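## Task

Move the orange bin and the blue bin, and no other bin, up to the bench edge closest to the arms. Leave the hook in its present spot, lying flat on the bench with its handle sticking out past that edge. All other objects must stay resting on whatever supports them now. Nothing may count as finished if it only stays put because a robot is holding it. At the end, open the grippers and pull the arms away.

## Robot and tools

Setup. Three identical i2rt Big YAM arms, named arm1, arm2 and arm3, work around a bench. Each has six revolving joints, a two-finger gripper and a wrist camera (arm1_cam_wrist, arm2_cam_wrist, arm3_cam_wrist). Two fixed cameras, room_a and room_b, watch from the room. With joints 1 and 6 at zero and the hand level and pointing ahead, the wrist camera rides on top of the hand looking toward the fingertips. The hand can reach roughly 1.0 m out from the joint 1 axis. Occasionally a loose object gets a short shove from outside.

Frames. Everything is expressed in one common scene frame with its origin on the floor and +z upward. The hand point is halfway between the fingertips; the hand's z axis runs along the fingers and its y axis is the opening direction. No line reports where the robot feet are.

Joints (all absolute targets, radians, gripper in metres), with the tolerance used to judge arrival:
- joint1_rad -2.879 to 2.879 (±0.045): spins the arm around its foot, positive is counter-clockwise seen from above; 0 points the arm the way its foot faces.
- joint2_rad 0 to 3.141 (±0.14): shoulder; 0 leaves the upper arm pointing back and about level, larger values lift it up and over to the front.
- joint3_rad 0 to 3.019 (±0.09): elbow; 0 is fully folded, larger opens it.
- joint4_rad -1.692 to 1.57 (±0.055): hand pitch, positive tips the fingers up.
- joint5_rad -1.57 to 1.57 (±0.03): hand yaw, positive toward the arm's right.
- joint6_rad -2.094 to 2.094 (±0.035): hand roll, positive is clockwise viewed from behind the hand.
- gripper_m 0 to 0.093 (±0.003): fingertip gap; each finger pad squeezes with at most about 50 to 62 N, less on some units.
Joints move at different speeds, so the hand may sweep a wide arc between postures.

Tools.
- execute_actions: argument "actions" is a list holding either one action or nothing. The action is an object keyed by robot name; each robot gets a "joints" object mapping joint names above to absolute target values. Name only the joints you want to set; any you omit keep pushing toward their previous target. All listed motions start at once and may finish at different moments; a single action is capped at 15 s. Optional "cameras" is a list of camera names (or ["all"], or null/omitted for all; [] for none) whose end-of-call images come back, ordered as the "pictures" line lists them. Any unknown key, unknown camera or out-of-range number rejects the whole call and nothing moves. An empty list just reports state and images. Example: {"arm1": {"joints": {"gripper_m": 0.05}}, "arm2": {"joints": {"joint1_rad": 0.3}}}.
- wait: "seconds" from 0 to 10; commands nothing new, returns state and images.
- zoom_image: "camera" plus "region" [x0, y0, x1, y1] in pixels of that camera's latest full image (origin top-left, all images 672x504), at most 504 by 504 pixels.
- finished_scene: "scene" is the number of the scene being closed; irreversible, and its result states success and gives the next task. Replying with no tool call also ends things.

Reading results. joint_positions gives the current angles. joint_status tells how each commanded joint ended: "off_target" (stopped short and may still push), "contact_stop" or "time_out" (the joint now holds where it stopped, except that a timed-out joint may keep a target up to 0.375, 0.375, 0.113, 0.225, 0.075, 0.3 rad away for joints 1 to 6 and keep pushing, moving on if freed), "not_followed" (a built-in clearance check blocked that arm's joint targets; the gripper still acts; the arm may retry those targets on later actions until you send ones that pass). A "joint command not followed" line, usually with "cause:", flags this; calls without an action never show it. on_its_own lists what is acting without your command in this call, where "held at" is the held target, not the position. To relieve a pushing joint, command its reported position. Tiny target changes may produce no motion. Loaded joints sag slowly. Joint torques are raw drive outputs with per-arm offset, scale and noise, nonzero even unloaded, so treat them as rough hints. Approximate pinhole intrinsics with radial distortion are supplied per camera for projecting image points.

Hazards. The arms do not halt on touching something and can shove hard. Robots pressing hard against each other ends the run; a hard collision may as well. Nothing reports robot-to-robot contact, and the clearance check can be late and ignores fingers, gripper housings and wrist cameras. Objects touching robots are fine. Arms do not wait for each other. Knocking anything off the work area or onto the floor ends the scene; also avoid drops, slipping grips and slamming. Sustained load heats motors, even while you deliberate: MOTOR HOT warns from 85 °C, and at 100 °C an OVER-TEMPERATURE FAULT drops that whole arm until it cools, with "limit_stop_at_motor_heat" on unfinished keys; resend targets afterward. Heat partly persists into the next scene. The robot holds its last command while you think, so plan briefly; shorter robot motion time is better. Finish with objects resting on their own, grippers open and arms moved clear.

Each tool is called after "Request:" by a JSON object that holds its "fn" and its "kwargs".

## Session

Request:
{"fn": "execute_actions", "kwargs": {"actions": []}}

Scene clock: 0.00 s.
Joint torques (N m, as the arm reports them, + toward a larger angle): no reading
arm1.joint_positions: joint1_rad=+0.785 joint2_rad=+0.427 joint3_rad=+1.468 joint4_rad=-1.217 joint5_rad=+0.098 joint6_rad=-0.051 gripper_m=+0.094
arm1.joint_status: not commanded
arm1.hand: x=-1.0137 y=+0.1128 z=+1.4198 quat_wxyz=(-0.287, +0.705, -0.299, -0.576) (m; scene frame)
arm2.joint_positions: joint1_rad=-0.443 joint2_rad=+0.488 joint3_rad=+1.620 joint4_rad=-1.334 joint5_rad=-0.247 joint6_rad=-0.416 gripper_m=+0.094
arm2.joint_status: not commanded
arm2.hand: x=-0.0087 y=+0.1235 z=+1.4018 quat_wxyz=(-0.551, +0.599, -0.488, -0.315) (m; scene frame)
arm3.joint_positions: joint1_rad=-0.175 joint2_rad=+0.656 joint3_rad=+1.649 joint4_rad=-1.381 joint5_rad=-0.267 joint6_rad=-0.125 gripper_m=+0.095
arm3.joint_status: not commanded
arm3.hand: x=+0.9352 y=+0.2011 z=+1.3689 quat_wxyz=(-0.373, +0.626, -0.542, -0.420) (m; scene frame)
pictures: arm1_cam_wrist, arm2_cam_wrist, arm3_cam_wrist, room_a, room_b
Images, in order (width x height): arm1_cam_wrist 672x504, arm2_cam_wrist 672x504, arm3_cam_wrist 672x504, room_a 672x504, room_b 672x504.

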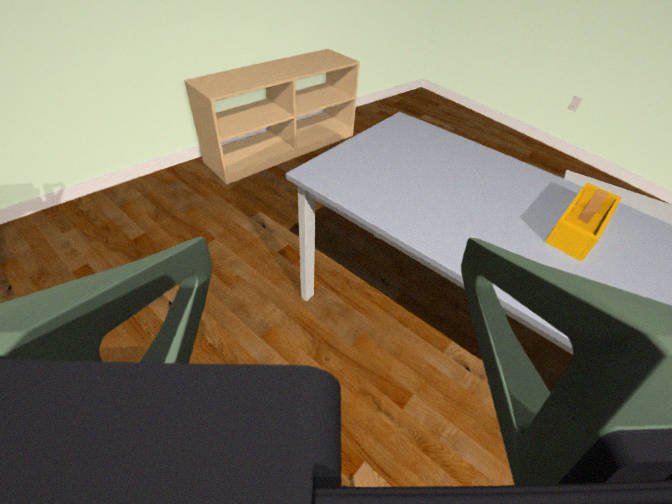

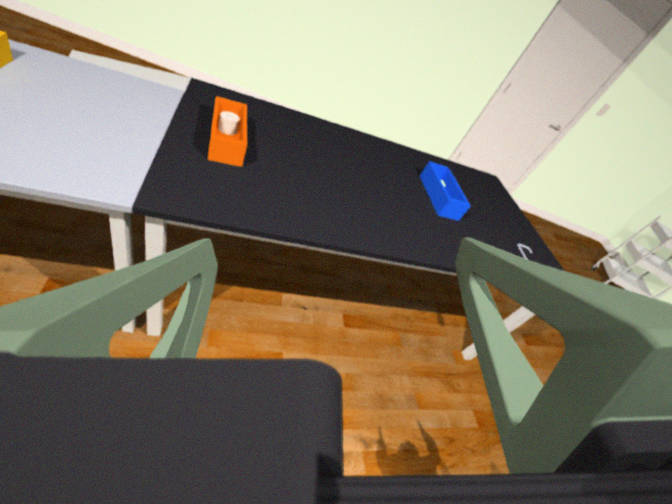

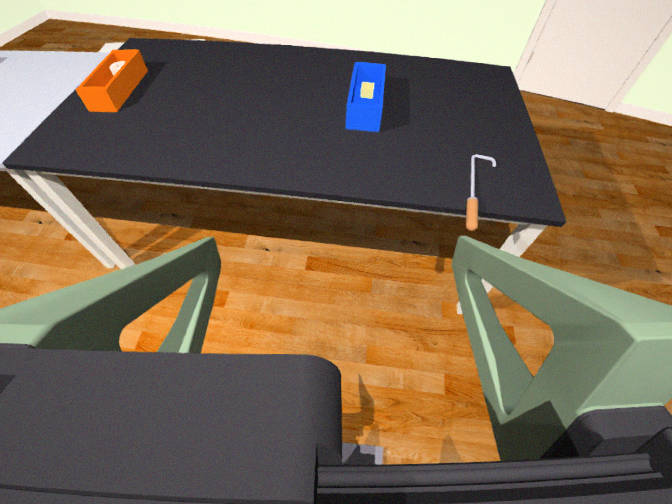

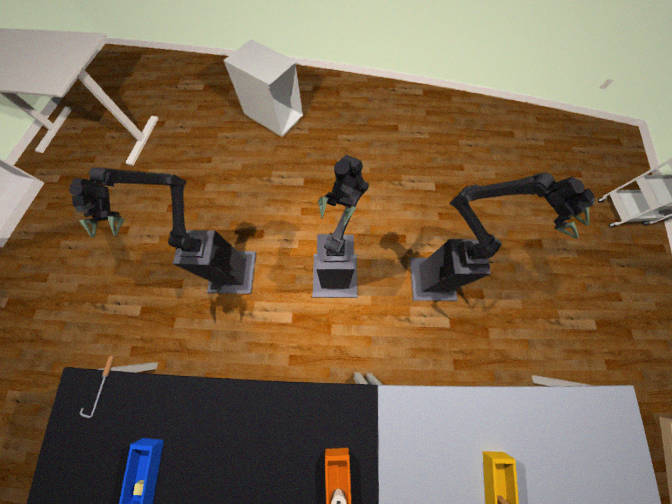

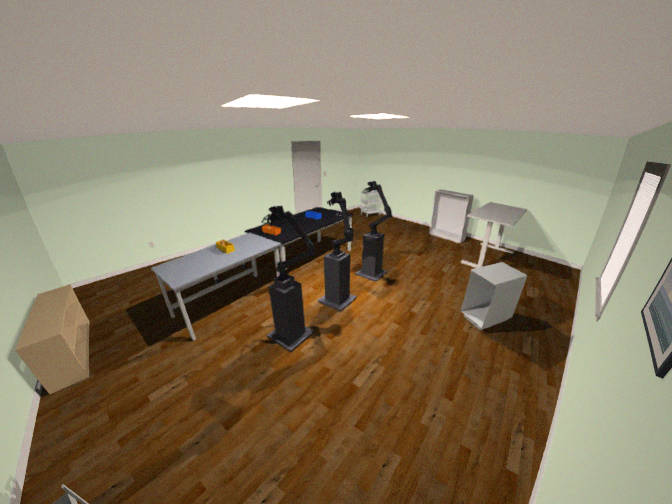

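Request:
{"fn": "execute_actions", "kwargs": {"actions": [{"arm3":{"joints":{"joint1_rad":0,"joint2_rad":1.57,"joint3_rad":1.57,"joint4_rad":0,"joint5_rad":0,"joint6_rad":0}},"arm2":{"joints":{"joint1_rad":0,"joint2_rad":1.57,"joint3_rad":1.57,"joint4_rad":-1.0,"joint5_rad":0,"joint6_rad":0}},"arm1":{"joints":{"joint1_rad":0,"joint2_rad":1.57,"joint3_rad":1.0,"joint4_rad":0.57,"joint5_rad":0,"joint6_rad":0}}}]}}

Request:
{"fn": "execute_actions", "kwargs": {"actions": [{"arm3":{"joints":{"joint1_rad":-0.6,"joint2_rad":1.9,"joint3_rad":1.2,"joint4_rad":0.5}},"arm2":{"joints":{"joint2_rad":2.2,"joint3_rad":2.2,"joint4_rad":-0.5}},"arm1":{"joints":{"joint1_rad":0.6,"joint3_rad":1.57,"joint4_rad":0}}}]}}

Scene clock: 6.80 s.
Joint torques (N m, as the arm reports them, + toward a larger angle): arm1=[ -0.82 -13.55  10.39   2.38   0.06   0.09] | arm2=[ -0.23 -16.91   9.9    1.21   0.2    0.17] | arm3=[  1.75 -14.93  12.69   2.43   0.21   0.14]
arm1.joint_positions: joint1_rad=-0.009 joint2_rad=+1.564 joint3_rad=+0.974 joint4_rad=+0.551 joint5_rad=+0.000 joint6_rad=-0.014 gripper_m=+0.094
arm1.joint_status: all done
arm1.hand: x=-0.9350 y=+0.6530 z=+1.0693 quat_wxyz=(-0.488, +0.516, -0.505, -0.491) (m; scene frame)
arm2.joint_positions: joint1_rad=-0.003 joint2_rad=+1.575 joint3_rad=+1.557 joint4_rad=-1.005 joint5_rad=-0.004 joint6_rad=-0.016 gripper_m=+0.094
arm2.joint_status: all done
arm2.hand: x=-0.0328 y=+0.6003 z=+1.0283 quat_wxyz=(-0.189, +0.695, -0.666, -0.193) (m; scene frame)
arm3.joint_positions: joint1_rad=-0.008 joint2_rad=+1.575 joint3_rad=+1.563 joint4_rad=-0.015 joint5_rad=-0.003 joint6_rad=-0.016 gripper_m=+0.095
arm3.joint_status: all done
arm3.hand: x=+0.9418 y=+0.7210 z=+1.2191 quat_wxyz=(-0.492, +0.514, -0.502, -0.492) (m; scene frame)
pictures: arm1_cam_wrist, arm2_cam_wrist, arm3_cam_wrist, room_a, room_b
Images, in order (width x height): arm1_cam_wrist 672x504, arm2_cam_wrist 672x504, arm3_cam_wrist 672x504, room_a 672x504, room_b 672x504.

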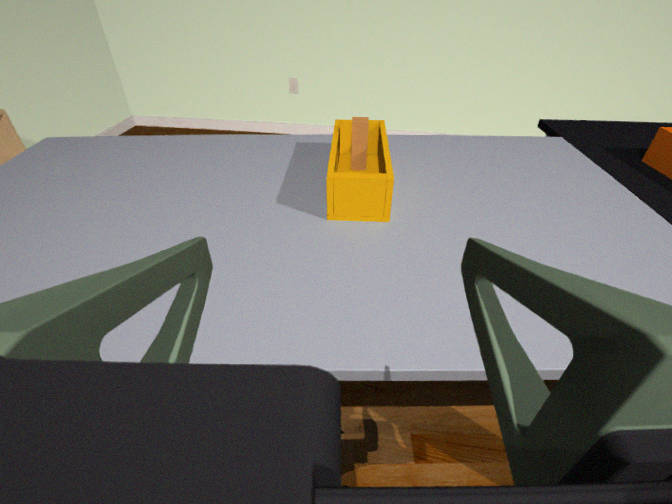

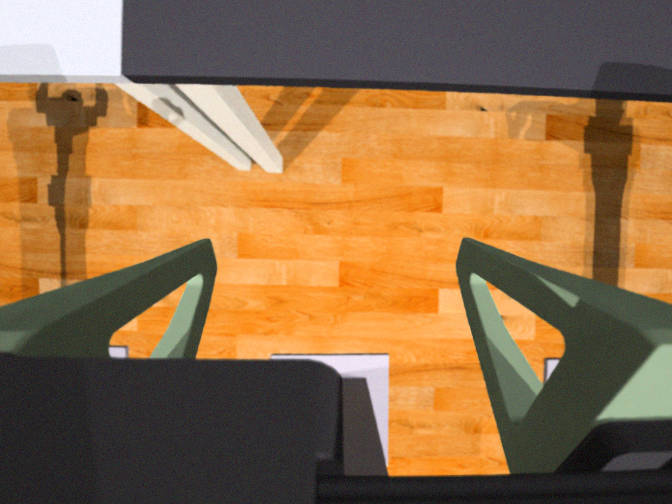

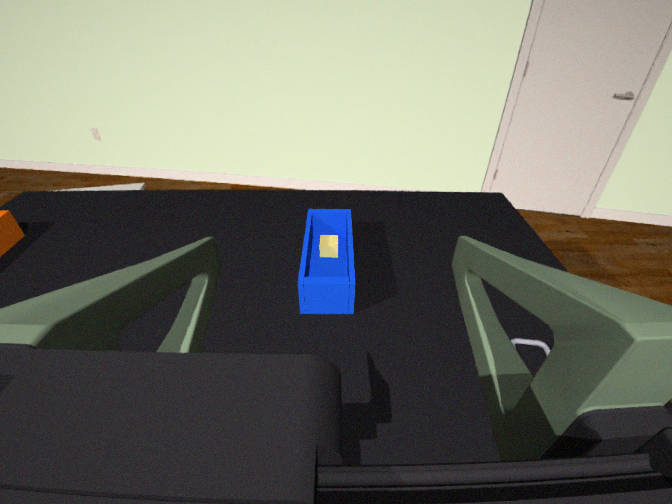

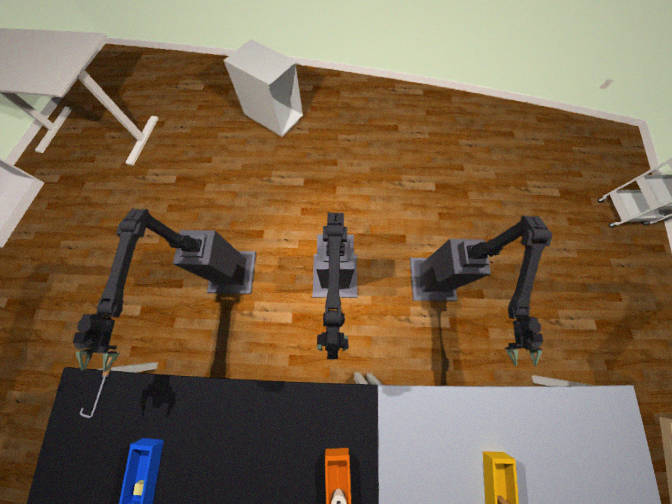

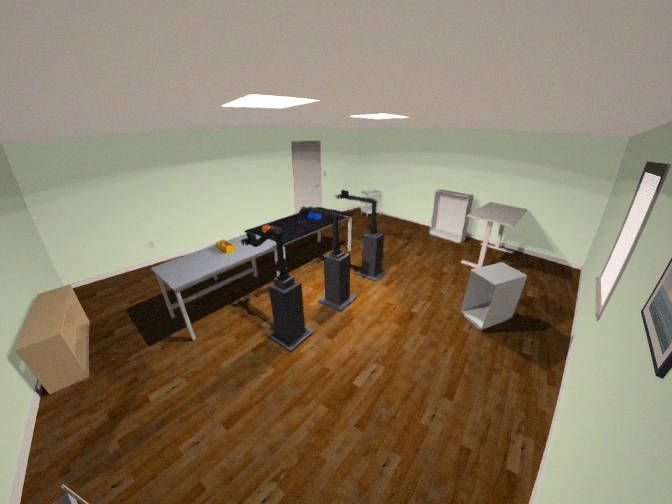

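Scene clock: 8.50 s.
Joint torques (N m, as the arm reports them, + toward a larger angle): arm1=[ -1.72 -16.46  13.74   1.56   0.12   0.08] | arm2=[ -0.16 -28.45  13.99   1.96   0.2    0.17] | arm3=[  0.96 -15.95  11.9    1.99   0.04   0.12]
arm1.joint_positions: joint1_rad=+0.600 joint2_rad=+1.577 joint3_rad=+1.521 joint4_rad=+0.005 joint5_rad=-0.001 joint6_rad=-0.014 gripper_m=+0.094
arm1.joint_status: all done
arm1.hand: x=-1.3443 y=+0.5883 z=+1.2595 quat_wxyz=(-0.317, +0.646, -0.328, -0.612) (m; scene frame)
arm2.joint_positions: joint1_rad=-0.003 joint2_rad=+2.210 joint3_rad=+2.132 joint4_rad=-0.514 joint5_rad=-0.004 joint6_rad=-0.016 gripper_m=+0.094
arm2.joint_status: all done
arm2.hand: x=-0.0399 y=+0.8859 z=+0.9625 quat_wxyz=(-0.330, +0.638, -0.610, -0.335) (m; scene frame)
arm3.joint_positions: joint1_rad=-0.600 joint2_rad=+1.891 joint3_rad=+1.178 joint4_rad=+0.490 joint5_rad=+0.002 joint6_rad=-0.013 gripper_m=+0.095
arm3.joint_status: all done
arm3.hand: x=+1.3520 y=+0.6122 z=+0.8846 quat_wxyz=(-0.549, +0.375, -0.688, -0.290) (m; scene frame)
pictures: arm1_cam_wrist, arm2_cam_wrist, arm3_cam_wrist, room_a, room_b
Images, in order (width x height): arm1_cam_wrist 672x504, arm2_cam_wrist 672x504, arm3_cam_wrist 672x504, room_a 672x504, room_b 672x504.

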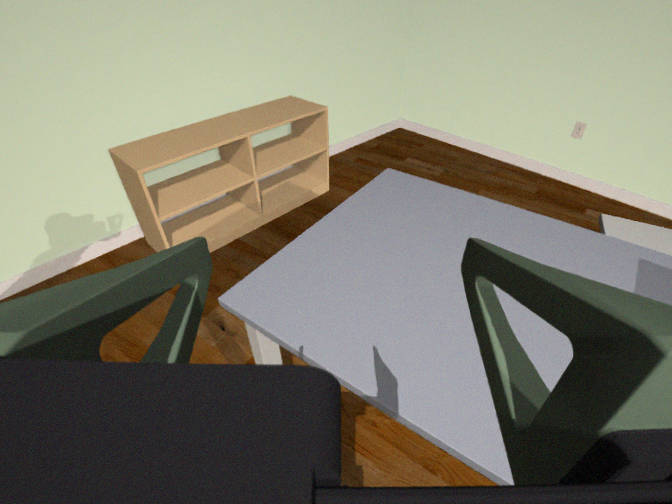

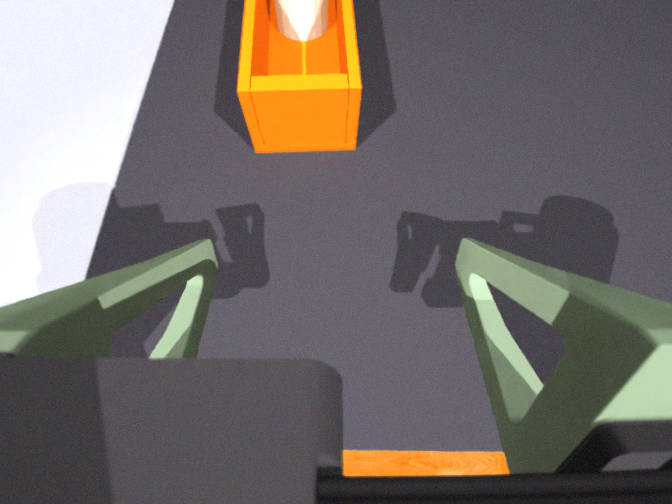

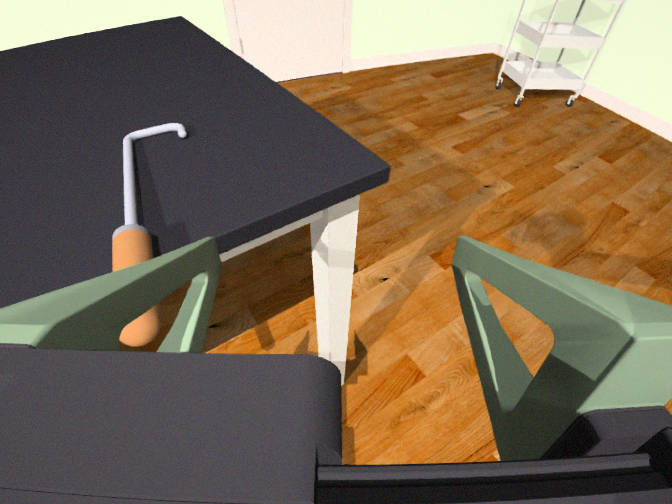

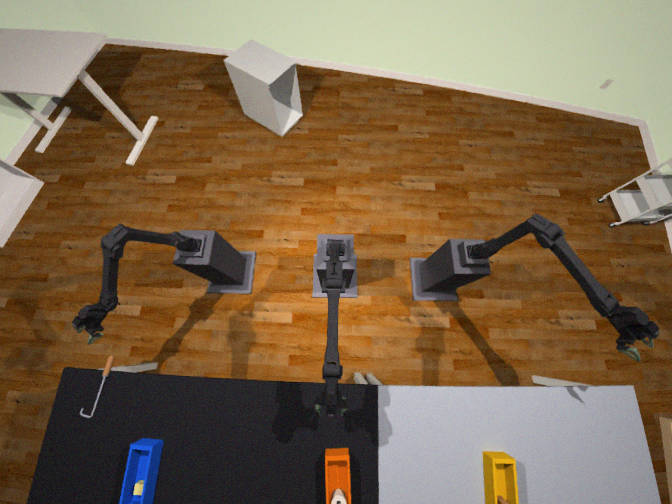

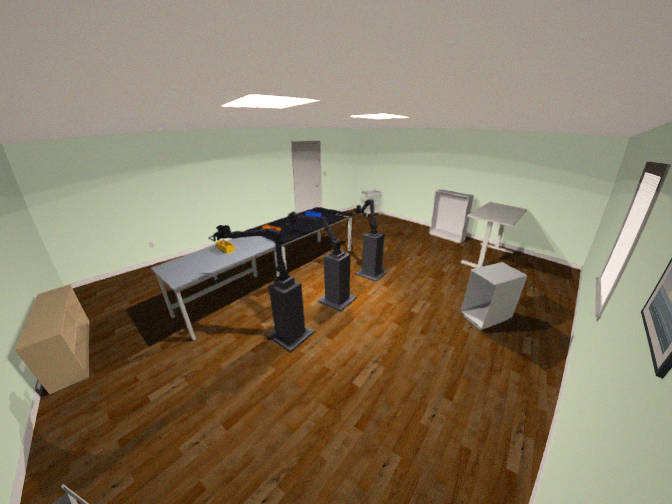

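Request:
{"fn": "execute_actions", "kwargs": {"actions": [{"arm3":{"joints":{"joint1_rad":-0.615,"joint2_rad":1.945,"joint3_rad":0.905,"joint4_rad":1.04,"joint5_rad":-0.615}},"arm2":{"joints":{"joint1_rad":-0.9,"joint2_rad":1.2,"joint3_rad":0.6,"joint4_rad":0.6}},"arm1":{"joints":{"joint2_rad":0.4,"joint3_rad":0.5}}}], "cameras": ["arm2_cam_wrist","arm3_cam_wrist","room_a"]}}

Scene clock: 25.80 s.
Joint torques (N m, as the arm reports them, + toward a larger angle): arm1=[-1.52 -0.56 10.98  1.68  0.12  0.08] | arm2=[-0.72 -9.83  8.04  2.   -0.09  0.14] | arm3=[ -0.13 -14.97   6.84   2.35   0.01   0.1 ]
arm1.joint_positions: joint1_rad=+0.600 joint2_rad=+0.405 joint3_rad=+0.486 joint4_rad=+0.000 joint5_rad=-0.001 joint6_rad=-0.014 gripper_m=+0.094
arm1.joint_status: all done
arm1.hand: x=-1.1163 y=+0.2687 z=+1.1772 quat_wxyz=(-0.338, +0.604, -0.307, -0.653) (m; scene frame)
arm2.joint_positions: joint1_rad=-0.897 joint2_rad=+1.209 joint3_rad=+0.601 joint4_rad=+0.584 joint5_rad=+0.003 joint6_rad=-0.011 gripper_m=+0.095
arm2.joint_status: all done
arm2.hand: x=+0.3731 y=+0.3283 z=+1.0209 quat_wxyz=(-0.658, +0.249, -0.671, -0.235) (m; scene frame)
arm3.joint_positions: joint1_rad=-0.606 joint2_rad=+1.940 joint3_rad=+0.906 joint4_rad=+1.024 joint5_rad=-0.612 joint6_rad=-0.013 gripper_m=+0.095
arm3.joint_status: all done
arm3.hand: x=+1.2164 y=+0.5796 z=+0.8501 quat_wxyz=(-0.492, +0.510, -0.497, -0.501) (m; scene frame)
pictures: arm2_cam_wrist, arm3_cam_wrist, room_a
Images, in order (width x height): arm2_cam_wrist 672x504, arm3_cam_wrist 672x504, room_a 672x504.

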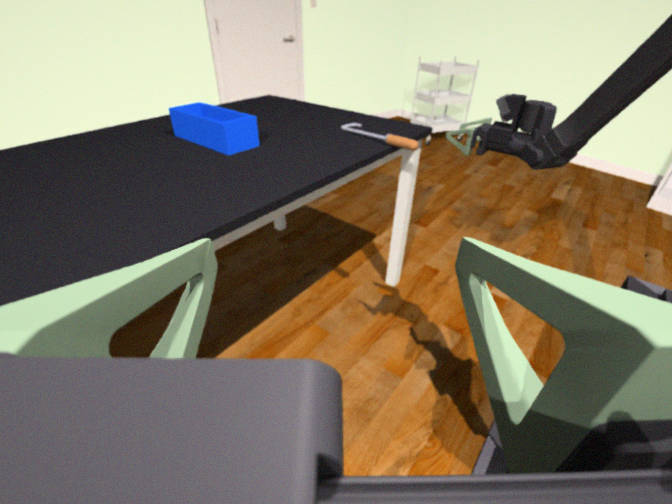

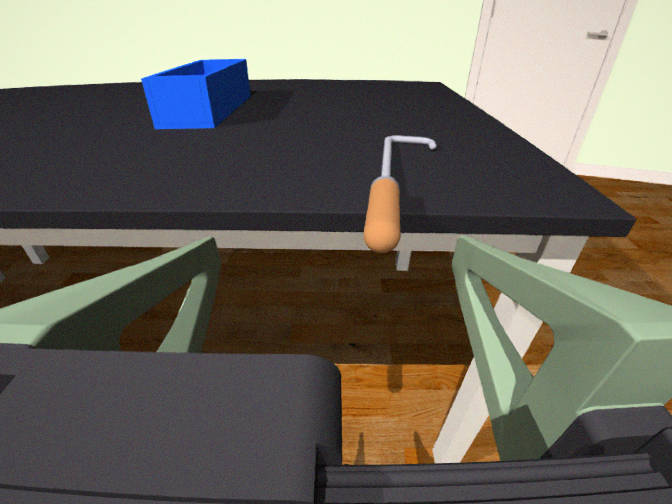

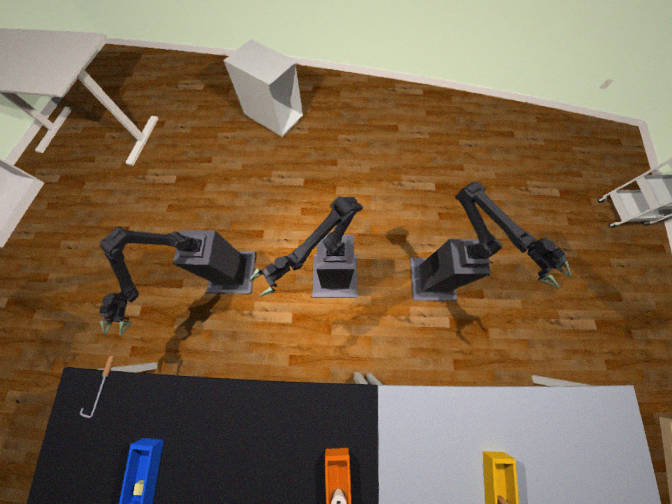

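Request:
{"fn": "execute_actions", "kwargs": {"actions": [{"arm3":{"joints":{"joint1_rad":-0.535,"joint2_rad":2.22,"joint3_rad":1.14,"joint4_rad":1.1,"joint5_rad":-0.38}},"arm2":{"joints":{"joint1_rad":-0.6,"joint2_rad":2.22,"joint3_rad":1.2,"joint4_rad":1.2,"joint5_rad":0.9}}}], "cameras": ["arm2_cam_wrist","arm3_cam_wrist","room_a"]}}

Scene clock: 33.07 s.
Joint torques (N m, as the arm reports them, + toward a larger angle): arm1=[-1.52 -0.36 10.94  1.67  0.12  0.09] | arm2=[ -1.09 -21.91   7.85   1.69   0.1    0.11] | arm3=[  0.43 -17.5    9.5    2.05   0.23   0.07]
arm1.joint_positions: joint1_rad=+0.600 joint2_rad=+0.405 joint3_rad=+0.486 joint4_rad=+0.000 joint5_rad=-0.001 joint6_rad=-0.014 gripper_m=+0.094
arm1.joint_status: not commanded
arm1.hand: x=-1.1163 y=+0.2687 z=+1.1772 quat_wxyz=(-0.338, +0.604, -0.307, -0.653) (m; scene frame)
arm2.joint_positions: joint1_rad=-0.591 joint2_rad=+2.228 joint3_rad=+1.163 joint4_rad=+1.187 joint5_rad=+0.896 joint6_rad=-0.011 gripper_m=+0.095
arm2.joint_status: all done
arm2.hand: x=+0.4556 y=+0.4955 z=+0.8131 quat_wxyz=(-0.730, +0.008, -0.679, -0.070) (m; scene frame)
arm3.joint_positions: joint1_rad=-0.531 joint2_rad=+2.218 joint3_rad=+1.109 joint4_rad=+1.089 joint5_rad=-0.383 joint6_rad=-0.013 gripper_m=+0.095
arm3.joint_status: all done
arm3.hand: x=+1.2392 y=+0.6469 z=+0.7654 quat_wxyz=(-0.525, +0.472, -0.538, -0.460) (m; scene frame)
pictures: arm2_cam_wrist, arm3_cam_wrist, room_a
Images, in order (width x height): arm2_cam_wrist 672x504, arm3_cam_wrist 672x504, room_a 672x504.

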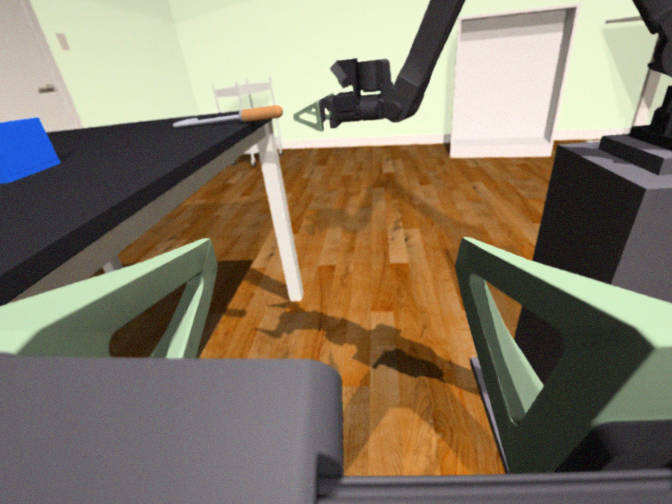

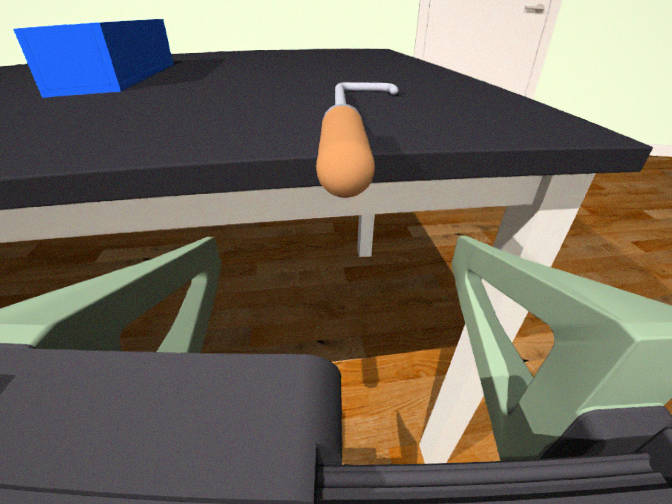

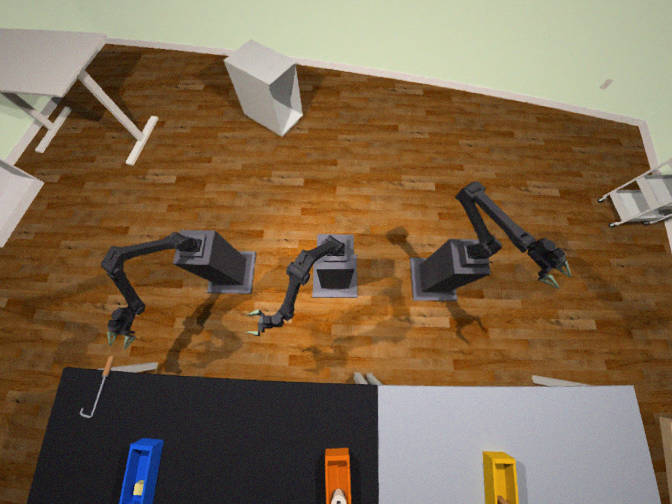

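Request:
{"fn": "execute_actions", "kwargs": {"actions": [{"arm3":{"joints":{"joint1_rad":-0.488,"joint2_rad":2.3,"joint3_rad":1.4,"joint4_rad":0.94,"joint5_rad":-0.335}}}], "cameras": ["arm2_cam_wrist","arm3_cam_wrist"]}}

Request:
{"fn": "zoom_image", "kwargs": {"camera": "arm2_cam_wrist", "region": [160,50,360,170]}}

Scene clock: 40.37 s.
Joint torques (N m, as the arm reports them, + toward a larger angle): arm1=[-1.51 -0.37 10.93  1.67  0.12  0.08] | arm2=[ -1.51 -21.89   7.84   1.73   0.09   0.1 ] | arm3=[  0.71 -18.39  10.97   1.43   0.23   0.08]
arm1.joint_positions: joint1_rad=+0.600 joint2_rad=+0.405 joint3_rad=+0.486 joint4_rad=+0.000 joint5_rad=-0.001 joint6_rad=-0.014 gripper_m=+0.094
arm1.joint_status: not commanded
arm1.hand: x=-1.1163 y=+0.2687 z=+1.1772 quat_wxyz=(-0.338, +0.604, -0.307, -0.653) (m; scene frame)
arm2.joint_positions: joint1_rad=-0.591 joint2_rad=+2.228 joint3_rad=+1.163 joint4_rad=+1.187 joint5_rad=+0.896 joint6_rad=-0.011 gripper_m=+0.095
arm2.joint_status: not commanded
arm2.hand: x=+0.4556 y=+0.4955 z=+0.8131 quat_wxyz=(-0.730, +0.008, -0.679, -0.070) (m; scene frame)
arm3.joint_positions: joint1_rad=-0.489 joint2_rad=+2.286 joint3_rad=+1.371 joint4_rad=+0.948 joint5_rad=-0.337 joint6_rad=-0.013 gripper_m=+0.095
arm3.joint_status: all done
arm3.hand: x=+1.2557 y=+0.7291 z=+0.7965 quat_wxyz=(-0.544, +0.465, -0.521, -0.465) (m; scene frame)
pictures: arm2_cam_wrist, arm3_cam_wrist
Images, in order (width x height): arm2_cam_wrist 672x504, arm3_cam_wrist 672x504.

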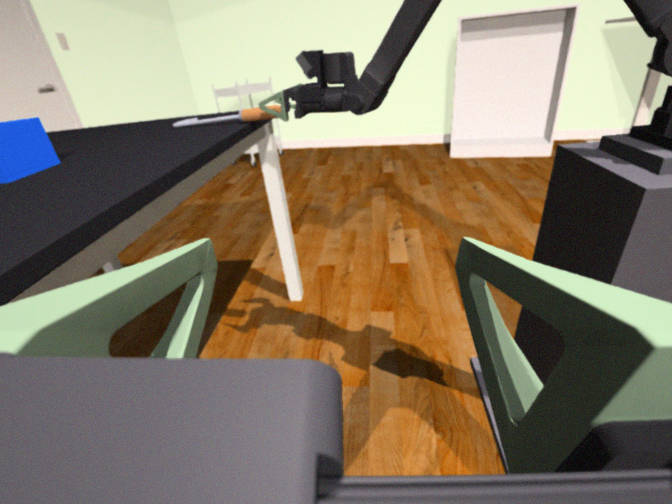

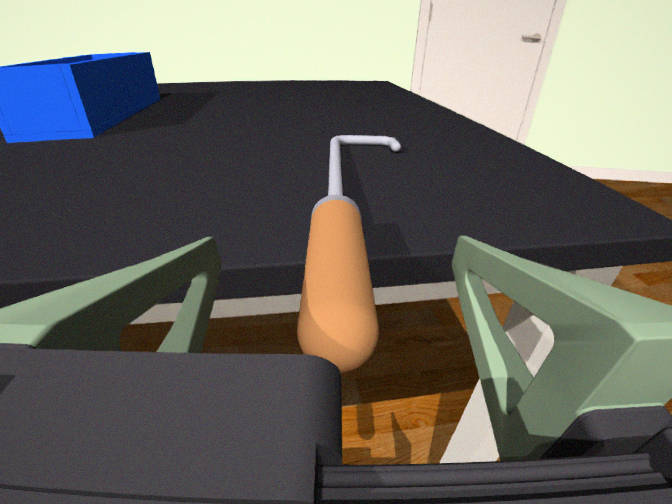

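Region (160, 50, 360, 170) of arm2_cam_wrist's 672x504 image, scaled by 2.520, with more detail than that image has; it fills the top 302 rows of this view, and the rest is white.

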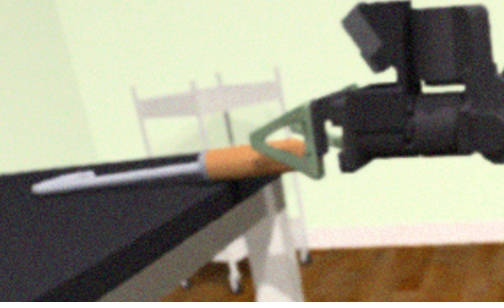

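Lower ~2 cm via pitch.

Request:
{"fn": "execute_actions", "kwargs": {"actions": [{"arm3":{"joints":{"joint4_rad":0.855}}}], "cameras": []}}

Request:
{"fn": "execute_actions", "kwargs": {"actions": [{"arm3":{"joints":{"gripper_m":0.0}}}], "cameras": ["arm2_cam_wrist","arm3_cam_wrist"]}}

Request:
{"fn": "zoom_image", "kwargs": {"camera": "arm2_cam_wrist", "region": [160,50,360,170]}}

Scene clock: 44.30 s.
Joint torques (N m, as the arm reports them, + toward a larger angle): arm1=[-1.52 -0.39 10.94  1.67  0.12  0.08] | arm2=[ -1.04 -21.98   7.85   1.71   0.1    0.13] | arm3=[  0.77 -18.45  10.97   1.47   0.17   0.09]
arm1.joint_positions: joint1_rad=+0.600 joint2_rad=+0.405 joint3_rad=+0.486 joint4_rad=+0.000 joint5_rad=-0.001 joint6_rad=-0.014 gripper_m=+0.094
arm1.joint_status: not commanded
arm1.hand: x=-1.1163 y=+0.2687 z=+1.1772 quat_wxyz=(-0.338, +0.604, -0.307, -0.653) (m; scene frame)
arm2.joint_positions: joint1_rad=-0.591 joint2_rad=+2.228 joint3_rad=+1.163 joint4_rad=+1.187 joint5_rad=+0.896 joint6_rad=-0.011 gripper_m=+0.095
arm2.joint_status: not commanded
arm2.hand: x=+0.4556 y=+0.4955 z=+0.8131 quat_wxyz=(-0.730, +0.008, -0.679, -0.070) (m; scene frame)
arm3.joint_positions: joint1_rad=-0.489 joint2_rad=+2.286 joint3_rad=+1.371 joint4_rad=+0.864 joint5_rad=-0.337 joint6_rad=-0.013 gripper_m=+0.095
arm3.joint_status: all done
arm3.hand: x=+1.2556 y=+0.7288 z=+0.7767 quat_wxyz=(-0.516, +0.476, -0.549, -0.454) (m; scene frame)
pictures: none
No camera images: the call's "cameras" was empty. Leave "cameras" out to get every camera's image.

Scene clock: 45.03 s.
Joint torques (N m, as the arm reports them, + toward a larger angle): arm1=[-1.52 -0.39 10.94  1.67  0.12  0.08] | arm2=[ -1.26 -22.34   7.85   1.65   0.11   0.14] | arm3=[  0.6  -18.47  11.11   1.53   0.16   0.11]
arm1.joint_positions: joint1_rad=+0.600 joint2_rad=+0.405 joint3_rad=+0.486 joint4_rad=+0.000 joint5_rad=-0.001 joint6_rad=-0.014 gripper_m=+0.094
arm1.joint_status: not commanded
arm1.hand: x=-1.1163 y=+0.2687 z=+1.1772 quat_wxyz=(-0.338, +0.604, -0.307, -0.653) (m; scene frame)
arm2.joint_positions: joint1_rad=-0.591 joint2_rad=+2.228 joint3_rad=+1.163 joint4_rad=+1.187 joint5_rad=+0.896 joint6_rad=-0.011 gripper_m=+0.095
arm2.joint_status: not commanded
arm2.hand: x=+0.4556 y=+0.4955 z=+0.8131 quat_wxyz=(-0.730, +0.008, -0.679, -0.070) (m; scene frame)
arm3.joint_positions: joint1_rad=-0.489 joint2_rad=+2.286 joint3_rad=+1.371 joint4_rad=+0.863 joint5_rad=-0.337 joint6_rad=-0.012 gripper_m=+0.030
arm3.joint_status: gripper_m off_target (ended at +0.030, target +0.000)
arm3.hand: x=+1.2557 y=+0.7288 z=+0.7765 quat_wxyz=(-0.516, +0.476, -0.549, -0.454) (m; scene frame)
pictures: arm2_cam_wrist, arm3_cam_wrist
Images, in order (width x height): arm2_cam_wrist 672x504, arm3_cam_wrist 672x504.

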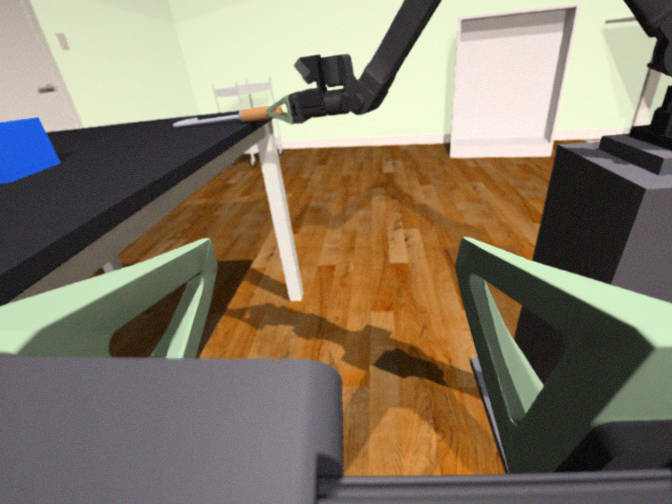

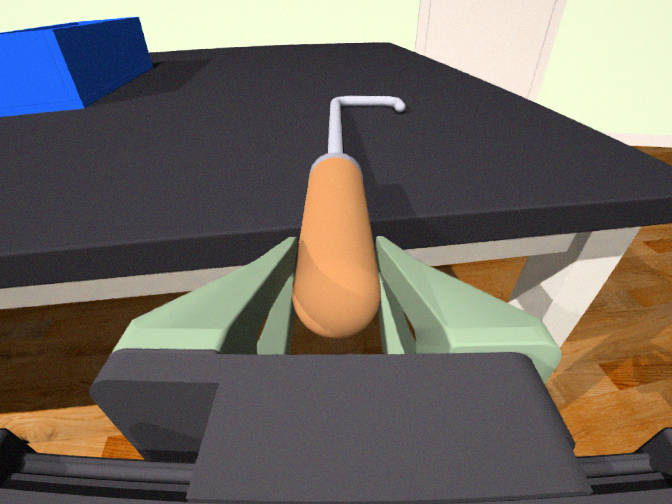

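Region (160, 50, 360, 170) of arm2_cam_wrist's 672x504 image, scaled by 2.520, with more detail than that image has; it fills the top 302 rows of this view, and the rest is white.

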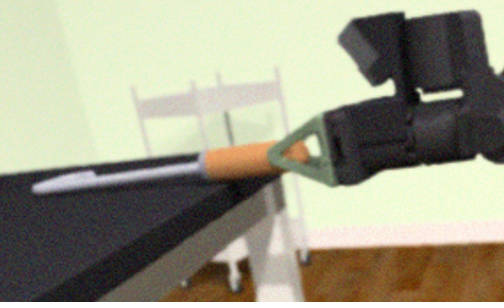

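Request:
{"fn": "execute_actions", "kwargs": {"actions": [{"arm3":{"joints":{"joint2_rad":2.0,"joint4_rad":0.75}},"arm2":{"joints":{"joint1_rad":-0.2,"joint2_rad":1.9,"joint3_rad":1.3,"joint4_rad":0.6,"joint5_rad":0.9}}}], "cameras": []}}

Request:
{"fn": "execute_actions", "kwargs": {"actions": [{"arm3":{"joints":{"joint1_rad":0.01,"joint2_rad":2.15,"joint3_rad":1.77,"joint4_rad":0.44,"joint5_rad":0,"joint6_rad":1.57}}}], "cameras": ["arm2_cam_wrist","arm3_cam_wrist","room_a"]}}

Scene clock: 50.63 s.
Joint torques (N m, as the arm reports them, + toward a larger angle): arm1=[-1.53 -0.36 10.94  1.67  0.12  0.08] | arm2=[  0.39 -20.61   9.06   1.18   0.1    0.12] | arm3=[  1.08 -19.02  13.07   2.44   0.19   0.07]
arm1.joint_positions: joint1_rad=+0.600 joint2_rad=+0.405 joint3_rad=+0.486 joint4_rad=+0.000 joint5_rad=-0.001 joint6_rad=-0.014 gripper_m=+0.094
arm1.joint_status: not commanded
arm1.hand: x=-1.1163 y=+0.2687 z=+1.1772 quat_wxyz=(-0.338, +0.604, -0.307, -0.653) (m; scene frame)
arm2.joint_positions: joint1_rad=-0.207 joint2_rad=+1.903 joint3_rad=+1.282 joint4_rad=+0.604 joint5_rad=+0.899 joint6_rad=-0.011 gripper_m=+0.095
arm2.joint_status: all done
arm2.hand: x=+0.2403 y=+0.6652 z=+0.9772 quat_wxyz=(-0.685, +0.182, -0.687, -0.163) (m; scene frame)
arm3.joint_positions: joint1_rad=-0.489 joint2_rad=+2.007 joint3_rad=+1.371 joint4_rad=+0.728 joint5_rad=-0.337 joint6_rad=-0.011 gripper_m=+0.030
arm3.joint_status: all done
arm3.hand: x=+1.2545 y=+0.7260 z=+0.9600 quat_wxyz=(-0.563, +0.456, -0.502, -0.473) (m; scene frame)
pictures: none
No camera images: the call's "cameras" was empty. Leave "cameras" out to get every camera's image.

Scene clock: 54.10 s.
Joint torques (N m, as the arm reports them, + toward a larger angle): arm1=[-1.54 -0.35 10.95  1.67  0.12  0.09] | arm2=[  0.19 -20.84   9.09   1.11   0.09   0.12] | arm3=[  1.56 -21.39  17.51   2.74   0.1    0.43]
arm1.joint_positions: joint1_rad=+0.600 joint2_rad=+0.405 joint3_rad=+0.486 joint4_rad=+0.000 joint5_rad=-0.001 joint6_rad=-0.014 gripper_m=+0.094
arm1.joint_status: not commanded
arm1.hand: x=-1.1163 y=+0.2687 z=+1.1772 quat_wxyz=(-0.338, +0.604, -0.307, -0.653) (m; scene frame)
arm2.joint_positions: joint1_rad=-0.207 joint2_rad=+1.903 joint3_rad=+1.282 joint4_rad=+0.604 joint5_rad=+0.899 joint6_rad=-0.011 gripper_m=+0.095
arm2.joint_status: not commanded
arm2.hand: x=+0.2403 y=+0.6652 z=+0.9772 quat_wxyz=(-0.685, +0.182, -0.687, -0.163) (m; scene frame)
arm3.joint_positions: joint1_rad=+0.006 joint2_rad=+2.162 joint3_rad=+1.706 joint4_rad=+0.416 joint5_rad=+0.000 joint6_rad=+1.512 gripper_m=+0.030
arm3.joint_status: joint6_rad time_out (moved +1.523 of +1.581); the others done
arm3.on_its_own: joint6_rad reads +1.512 and still pushes toward +1.570 since a time_out
arm3.hand: x=+0.9274 y=+0.8781 z=+0.9492 quat_wxyz=(-0.011, +0.028, -0.723, -0.690) (m; scene frame)
pictures: arm2_cam_wrist, arm3_cam_wrist, room_a
Images, in order (width x height): arm2_cam_wrist 672x504, arm3_cam_wrist 672x504, room_a 672x504.

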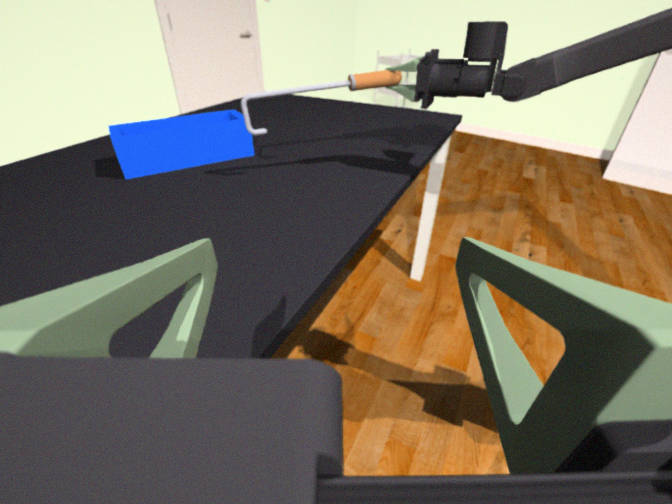

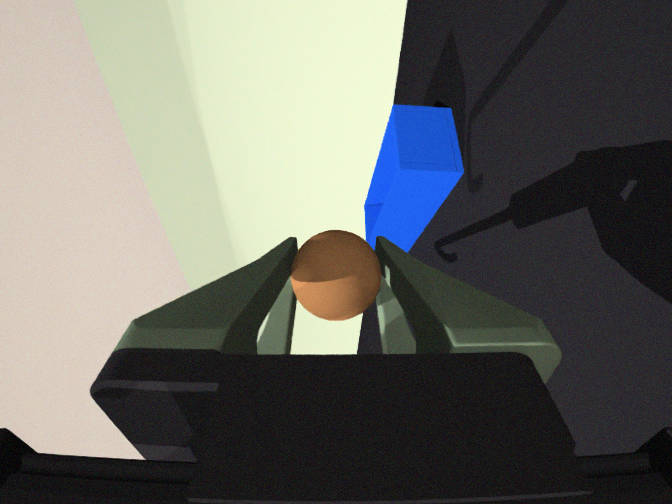

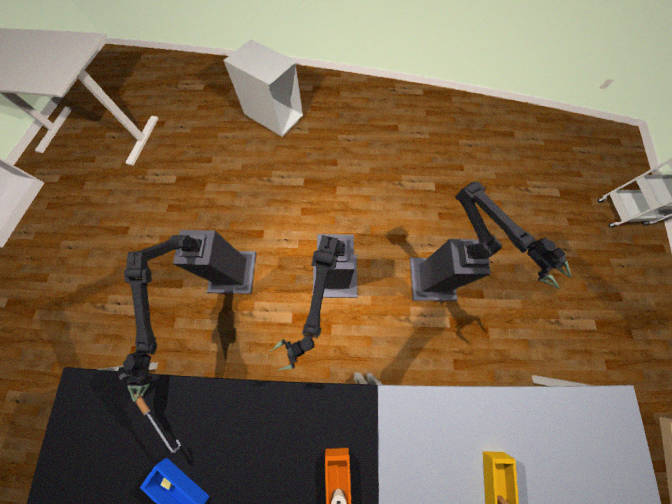

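Request:
{"fn": "execute_actions", "kwargs": {"actions": [{"arm3":{"joints":{"joint2_rad":2.3,"joint3_rad":2.5,"joint4_rad":0.25,"joint5_rad":0.35,"joint6_rad":1.6}},"arm2":{"joints":{"joint1_rad":-0.3,"joint2_rad":1.9,"joint3_rad":2.0,"joint4_rad":-0.4,"joint5_rad":0.6}}}], "cameras": []}}

Request:
{"fn": "execute_actions", "kwargs": {"actions": [{"arm3":{"joints":{"joint2_rad":2.5,"joint4_rad":0.12}}}]}}

Scene clock: 62.40 s.
Joint torques (N m, as the arm reports them, + toward a larger angle): arm1=[-1.5  -0.37 10.94  1.68  0.12  0.09] | arm2=[  0.11 -22.09  13.02   1.2    0.01   0.14] | arm3=[  1.19 -24.06  17.27   2.52   0.03   0.3 ]
arm1.joint_positions: joint1_rad=+0.600 joint2_rad=+0.405 joint3_rad=+0.486 joint4_rad=+0.000 joint5_rad=-0.001 joint6_rad=-0.014 gripper_m=+0.094
arm1.joint_status: not commanded
arm1.hand: x=-1.1163 y=+0.2687 z=+1.1772 quat_wxyz=(-0.338, +0.604, -0.307, -0.653) (m; scene frame)
arm2.joint_positions: joint1_rad=-0.307 joint2_rad=+1.891 joint3_rad=+1.948 joint4_rad=-0.394 joint5_rad=+0.604 joint6_rad=-0.011 gripper_m=+0.095
arm2.joint_status: all done
arm2.hand: x=+0.2940 y=+0.7321 z=+1.1553 quat_wxyz=(-0.588, +0.336, -0.723, -0.135) (m; scene frame)
arm3.joint_positions: joint1_rad=+0.007 joint2_rad=+2.316 joint3_rad=+2.444 joint4_rad=+0.221 joint5_rad=+0.350 joint6_rad=+1.555 gripper_m=+0.030
arm3.joint_status: joint6_rad time_out (moved +0.043 of +0.088); the others done
arm3.on_its_own: joint6_rad reads +1.555 and still pushes toward +1.600 since a time_out
arm3.hand: x=+0.9856 y=+0.9317 z=+1.2124 quat_wxyz=(-0.096, -0.133, -0.570, -0.805) (m; scene frame)
pictures: none
No camera images: the call's "cameras" was empty. Leave "cameras" out to get every camera's image.

not run: a stop came earlier in this reply.

Request:
{"fn": "execute_actions", "kwargs": {"actions": [{"arm3":{"joints":{"joint2_rad":2.49,"joint4_rad":0.12}}}], "cameras": ["arm2_cam_wrist","arm3_cam_wrist","room_a"]}}

Scene clock: 65.23 s.
Joint torques (N m, as the arm reports them, + toward a larger angle): arm1=[-1.55 -0.37 10.94  1.68  0.12  0.08] | arm2=[  0.08 -22.24  13.01   1.24   0.02   0.12] | arm3=[  0.92 -29.6   17.14   3.01   0.09   0.14]
arm1.joint_positions: joint1_rad=+0.600 joint2_rad=+0.405 joint3_rad=+0.486 joint4_rad=+0.000 joint5_rad=-0.001 joint6_rad=-0.014 gripper_m=+0.094
arm1.joint_status: not commanded
arm1.hand: x=-1.1163 y=+0.2687 z=+1.1772 quat_wxyz=(-0.338, +0.604, -0.307, -0.653) (m; scene frame)
arm2.joint_positions: joint1_rad=-0.307 joint2_rad=+1.891 joint3_rad=+1.948 joint4_rad=-0.394 joint5_rad=+0.604 joint6_rad=-0.011 gripper_m=+0.095
arm2.joint_status: not commanded
arm2.hand: x=+0.2940 y=+0.7321 z=+1.1553 quat_wxyz=(-0.588, +0.336, -0.723, -0.135) (m; scene frame)
arm3.joint_positions: joint1_rad=+0.007 joint2_rad=+2.552 joint3_rad=+2.449 joint4_rad=+0.084 joint5_rad=+0.351 joint6_rad=+1.573 gripper_m=+0.030
arm3.joint_status: all done
arm3.hand: x=+0.9832 y=+0.9913 z=+0.9600 quat_wxyz=(-0.115, -0.116, -0.707, -0.689) (m; scene frame)
pictures: arm2_cam_wrist, arm3_cam_wrist, room_a
Images, in order (width x height): arm2_cam_wrist 672x504, arm3_cam_wrist 672x504, room_a 672x504.

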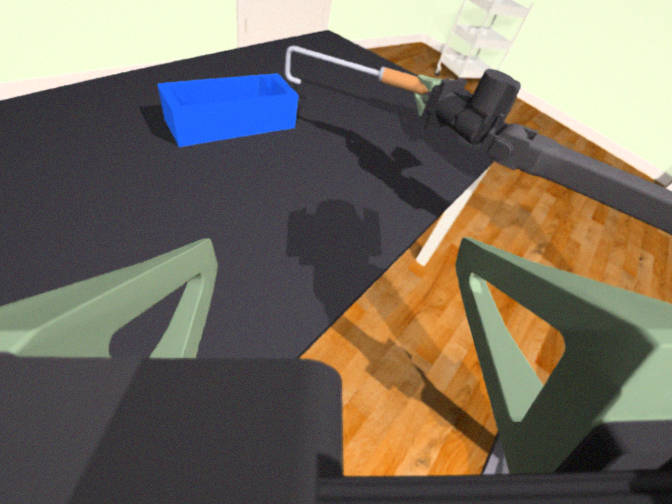

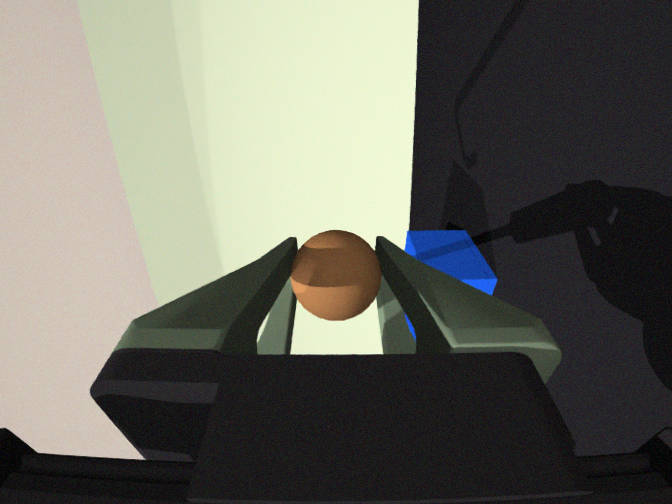

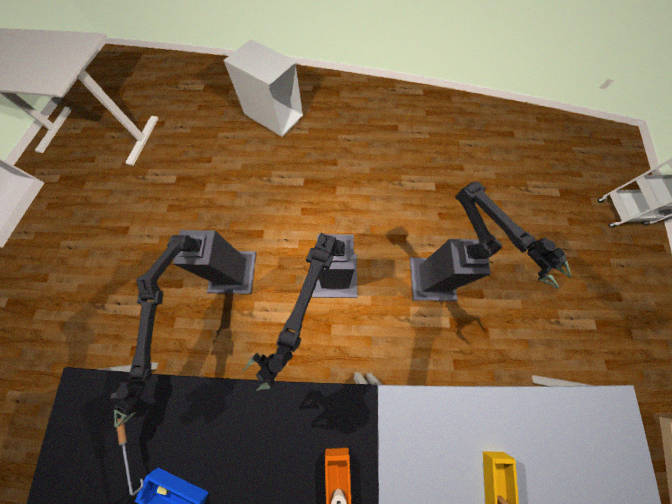

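Request:
{"fn": "execute_actions", "kwargs": {"actions": [{"arm3":{"joints":{"joint1_rad":0.065,"joint4_rad":0.14}}}], "cameras": ["arm2_cam_wrist","room_a"]}}

Request:
{"fn": "zoom_image", "kwargs": {"camera": "room_a", "region": [80,400,240,504]}}

Scene clock: 68.43 s.
Joint torques (N m, as the arm reports them, + toward a larger angle): arm1=[-1.53 -0.38 10.94  1.67  0.12  0.08] | arm2=[  0.1  -21.72  13.03   1.16   0.03   0.14] | arm3=[  0.41 -29.17  17.01   3.68   0.18   0.14]
arm1.joint_positions: joint1_rad=+0.600 joint2_rad=+0.405 joint3_rad=+0.486 joint4_rad=+0.000 joint5_rad=-0.001 joint6_rad=-0.014 gripper_m=+0.094
arm1.joint_status: not commanded
arm1.hand: x=-1.1163 y=+0.2687 z=+1.1772 quat_wxyz=(-0.338, +0.604, -0.307, -0.653) (m; scene frame)
arm2.joint_positions: joint1_rad=-0.307 joint2_rad=+1.891 joint3_rad=+1.948 joint4_rad=-0.394 joint5_rad=+0.604 joint6_rad=-0.011 gripper_m=+0.095
arm2.joint_status: not commanded
arm2.hand: x=+0.2940 y=+0.7321 z=+1.1553 quat_wxyz=(-0.588, +0.336, -0.723, -0.135) (m; scene frame)
arm3.joint_positions: joint1_rad=+0.073 joint2_rad=+2.552 joint3_rad=+2.449 joint4_rad=+0.086 joint5_rad=+0.349 joint6_rad=+1.572 gripper_m=+0.030
arm3.joint_status: all done
arm3.hand: x=+0.9174 y=+0.9916 z=+0.9607 quat_wxyz=(-0.091, -0.092, -0.709, -0.693) (m; scene frame)
pictures: arm2_cam_wrist, room_a
Images, in order (width x height): arm2_cam_wrist 672x504, room_a 672x504.

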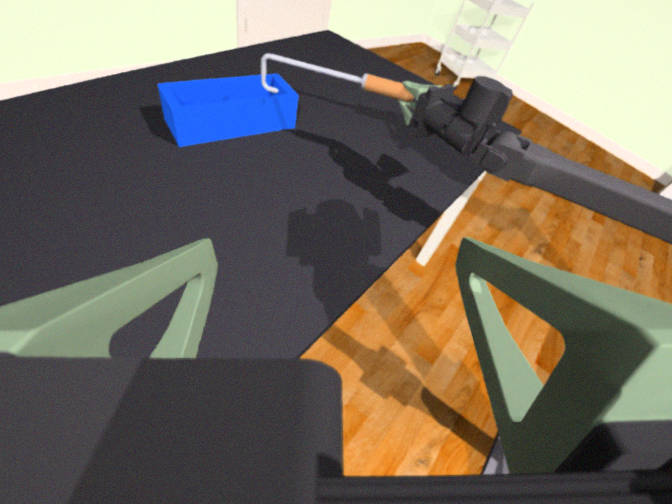

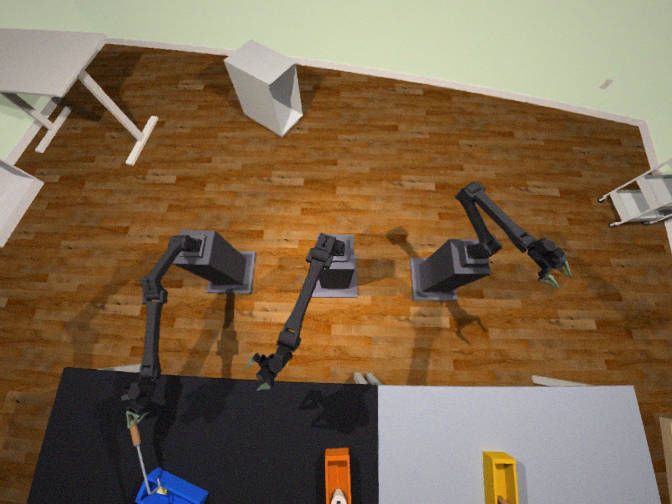

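Region (80, 400, 240, 504) of room_a's 672x504 image, scaled by 3.150, with more detail than that image has; it fills the top 328 rows of this view, and the rest is white.

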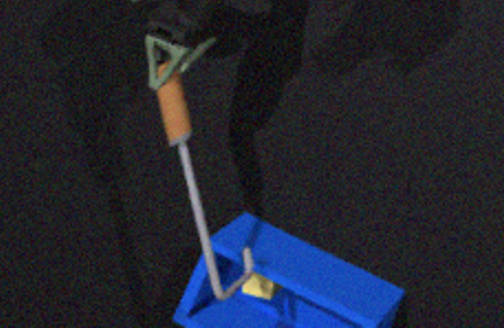

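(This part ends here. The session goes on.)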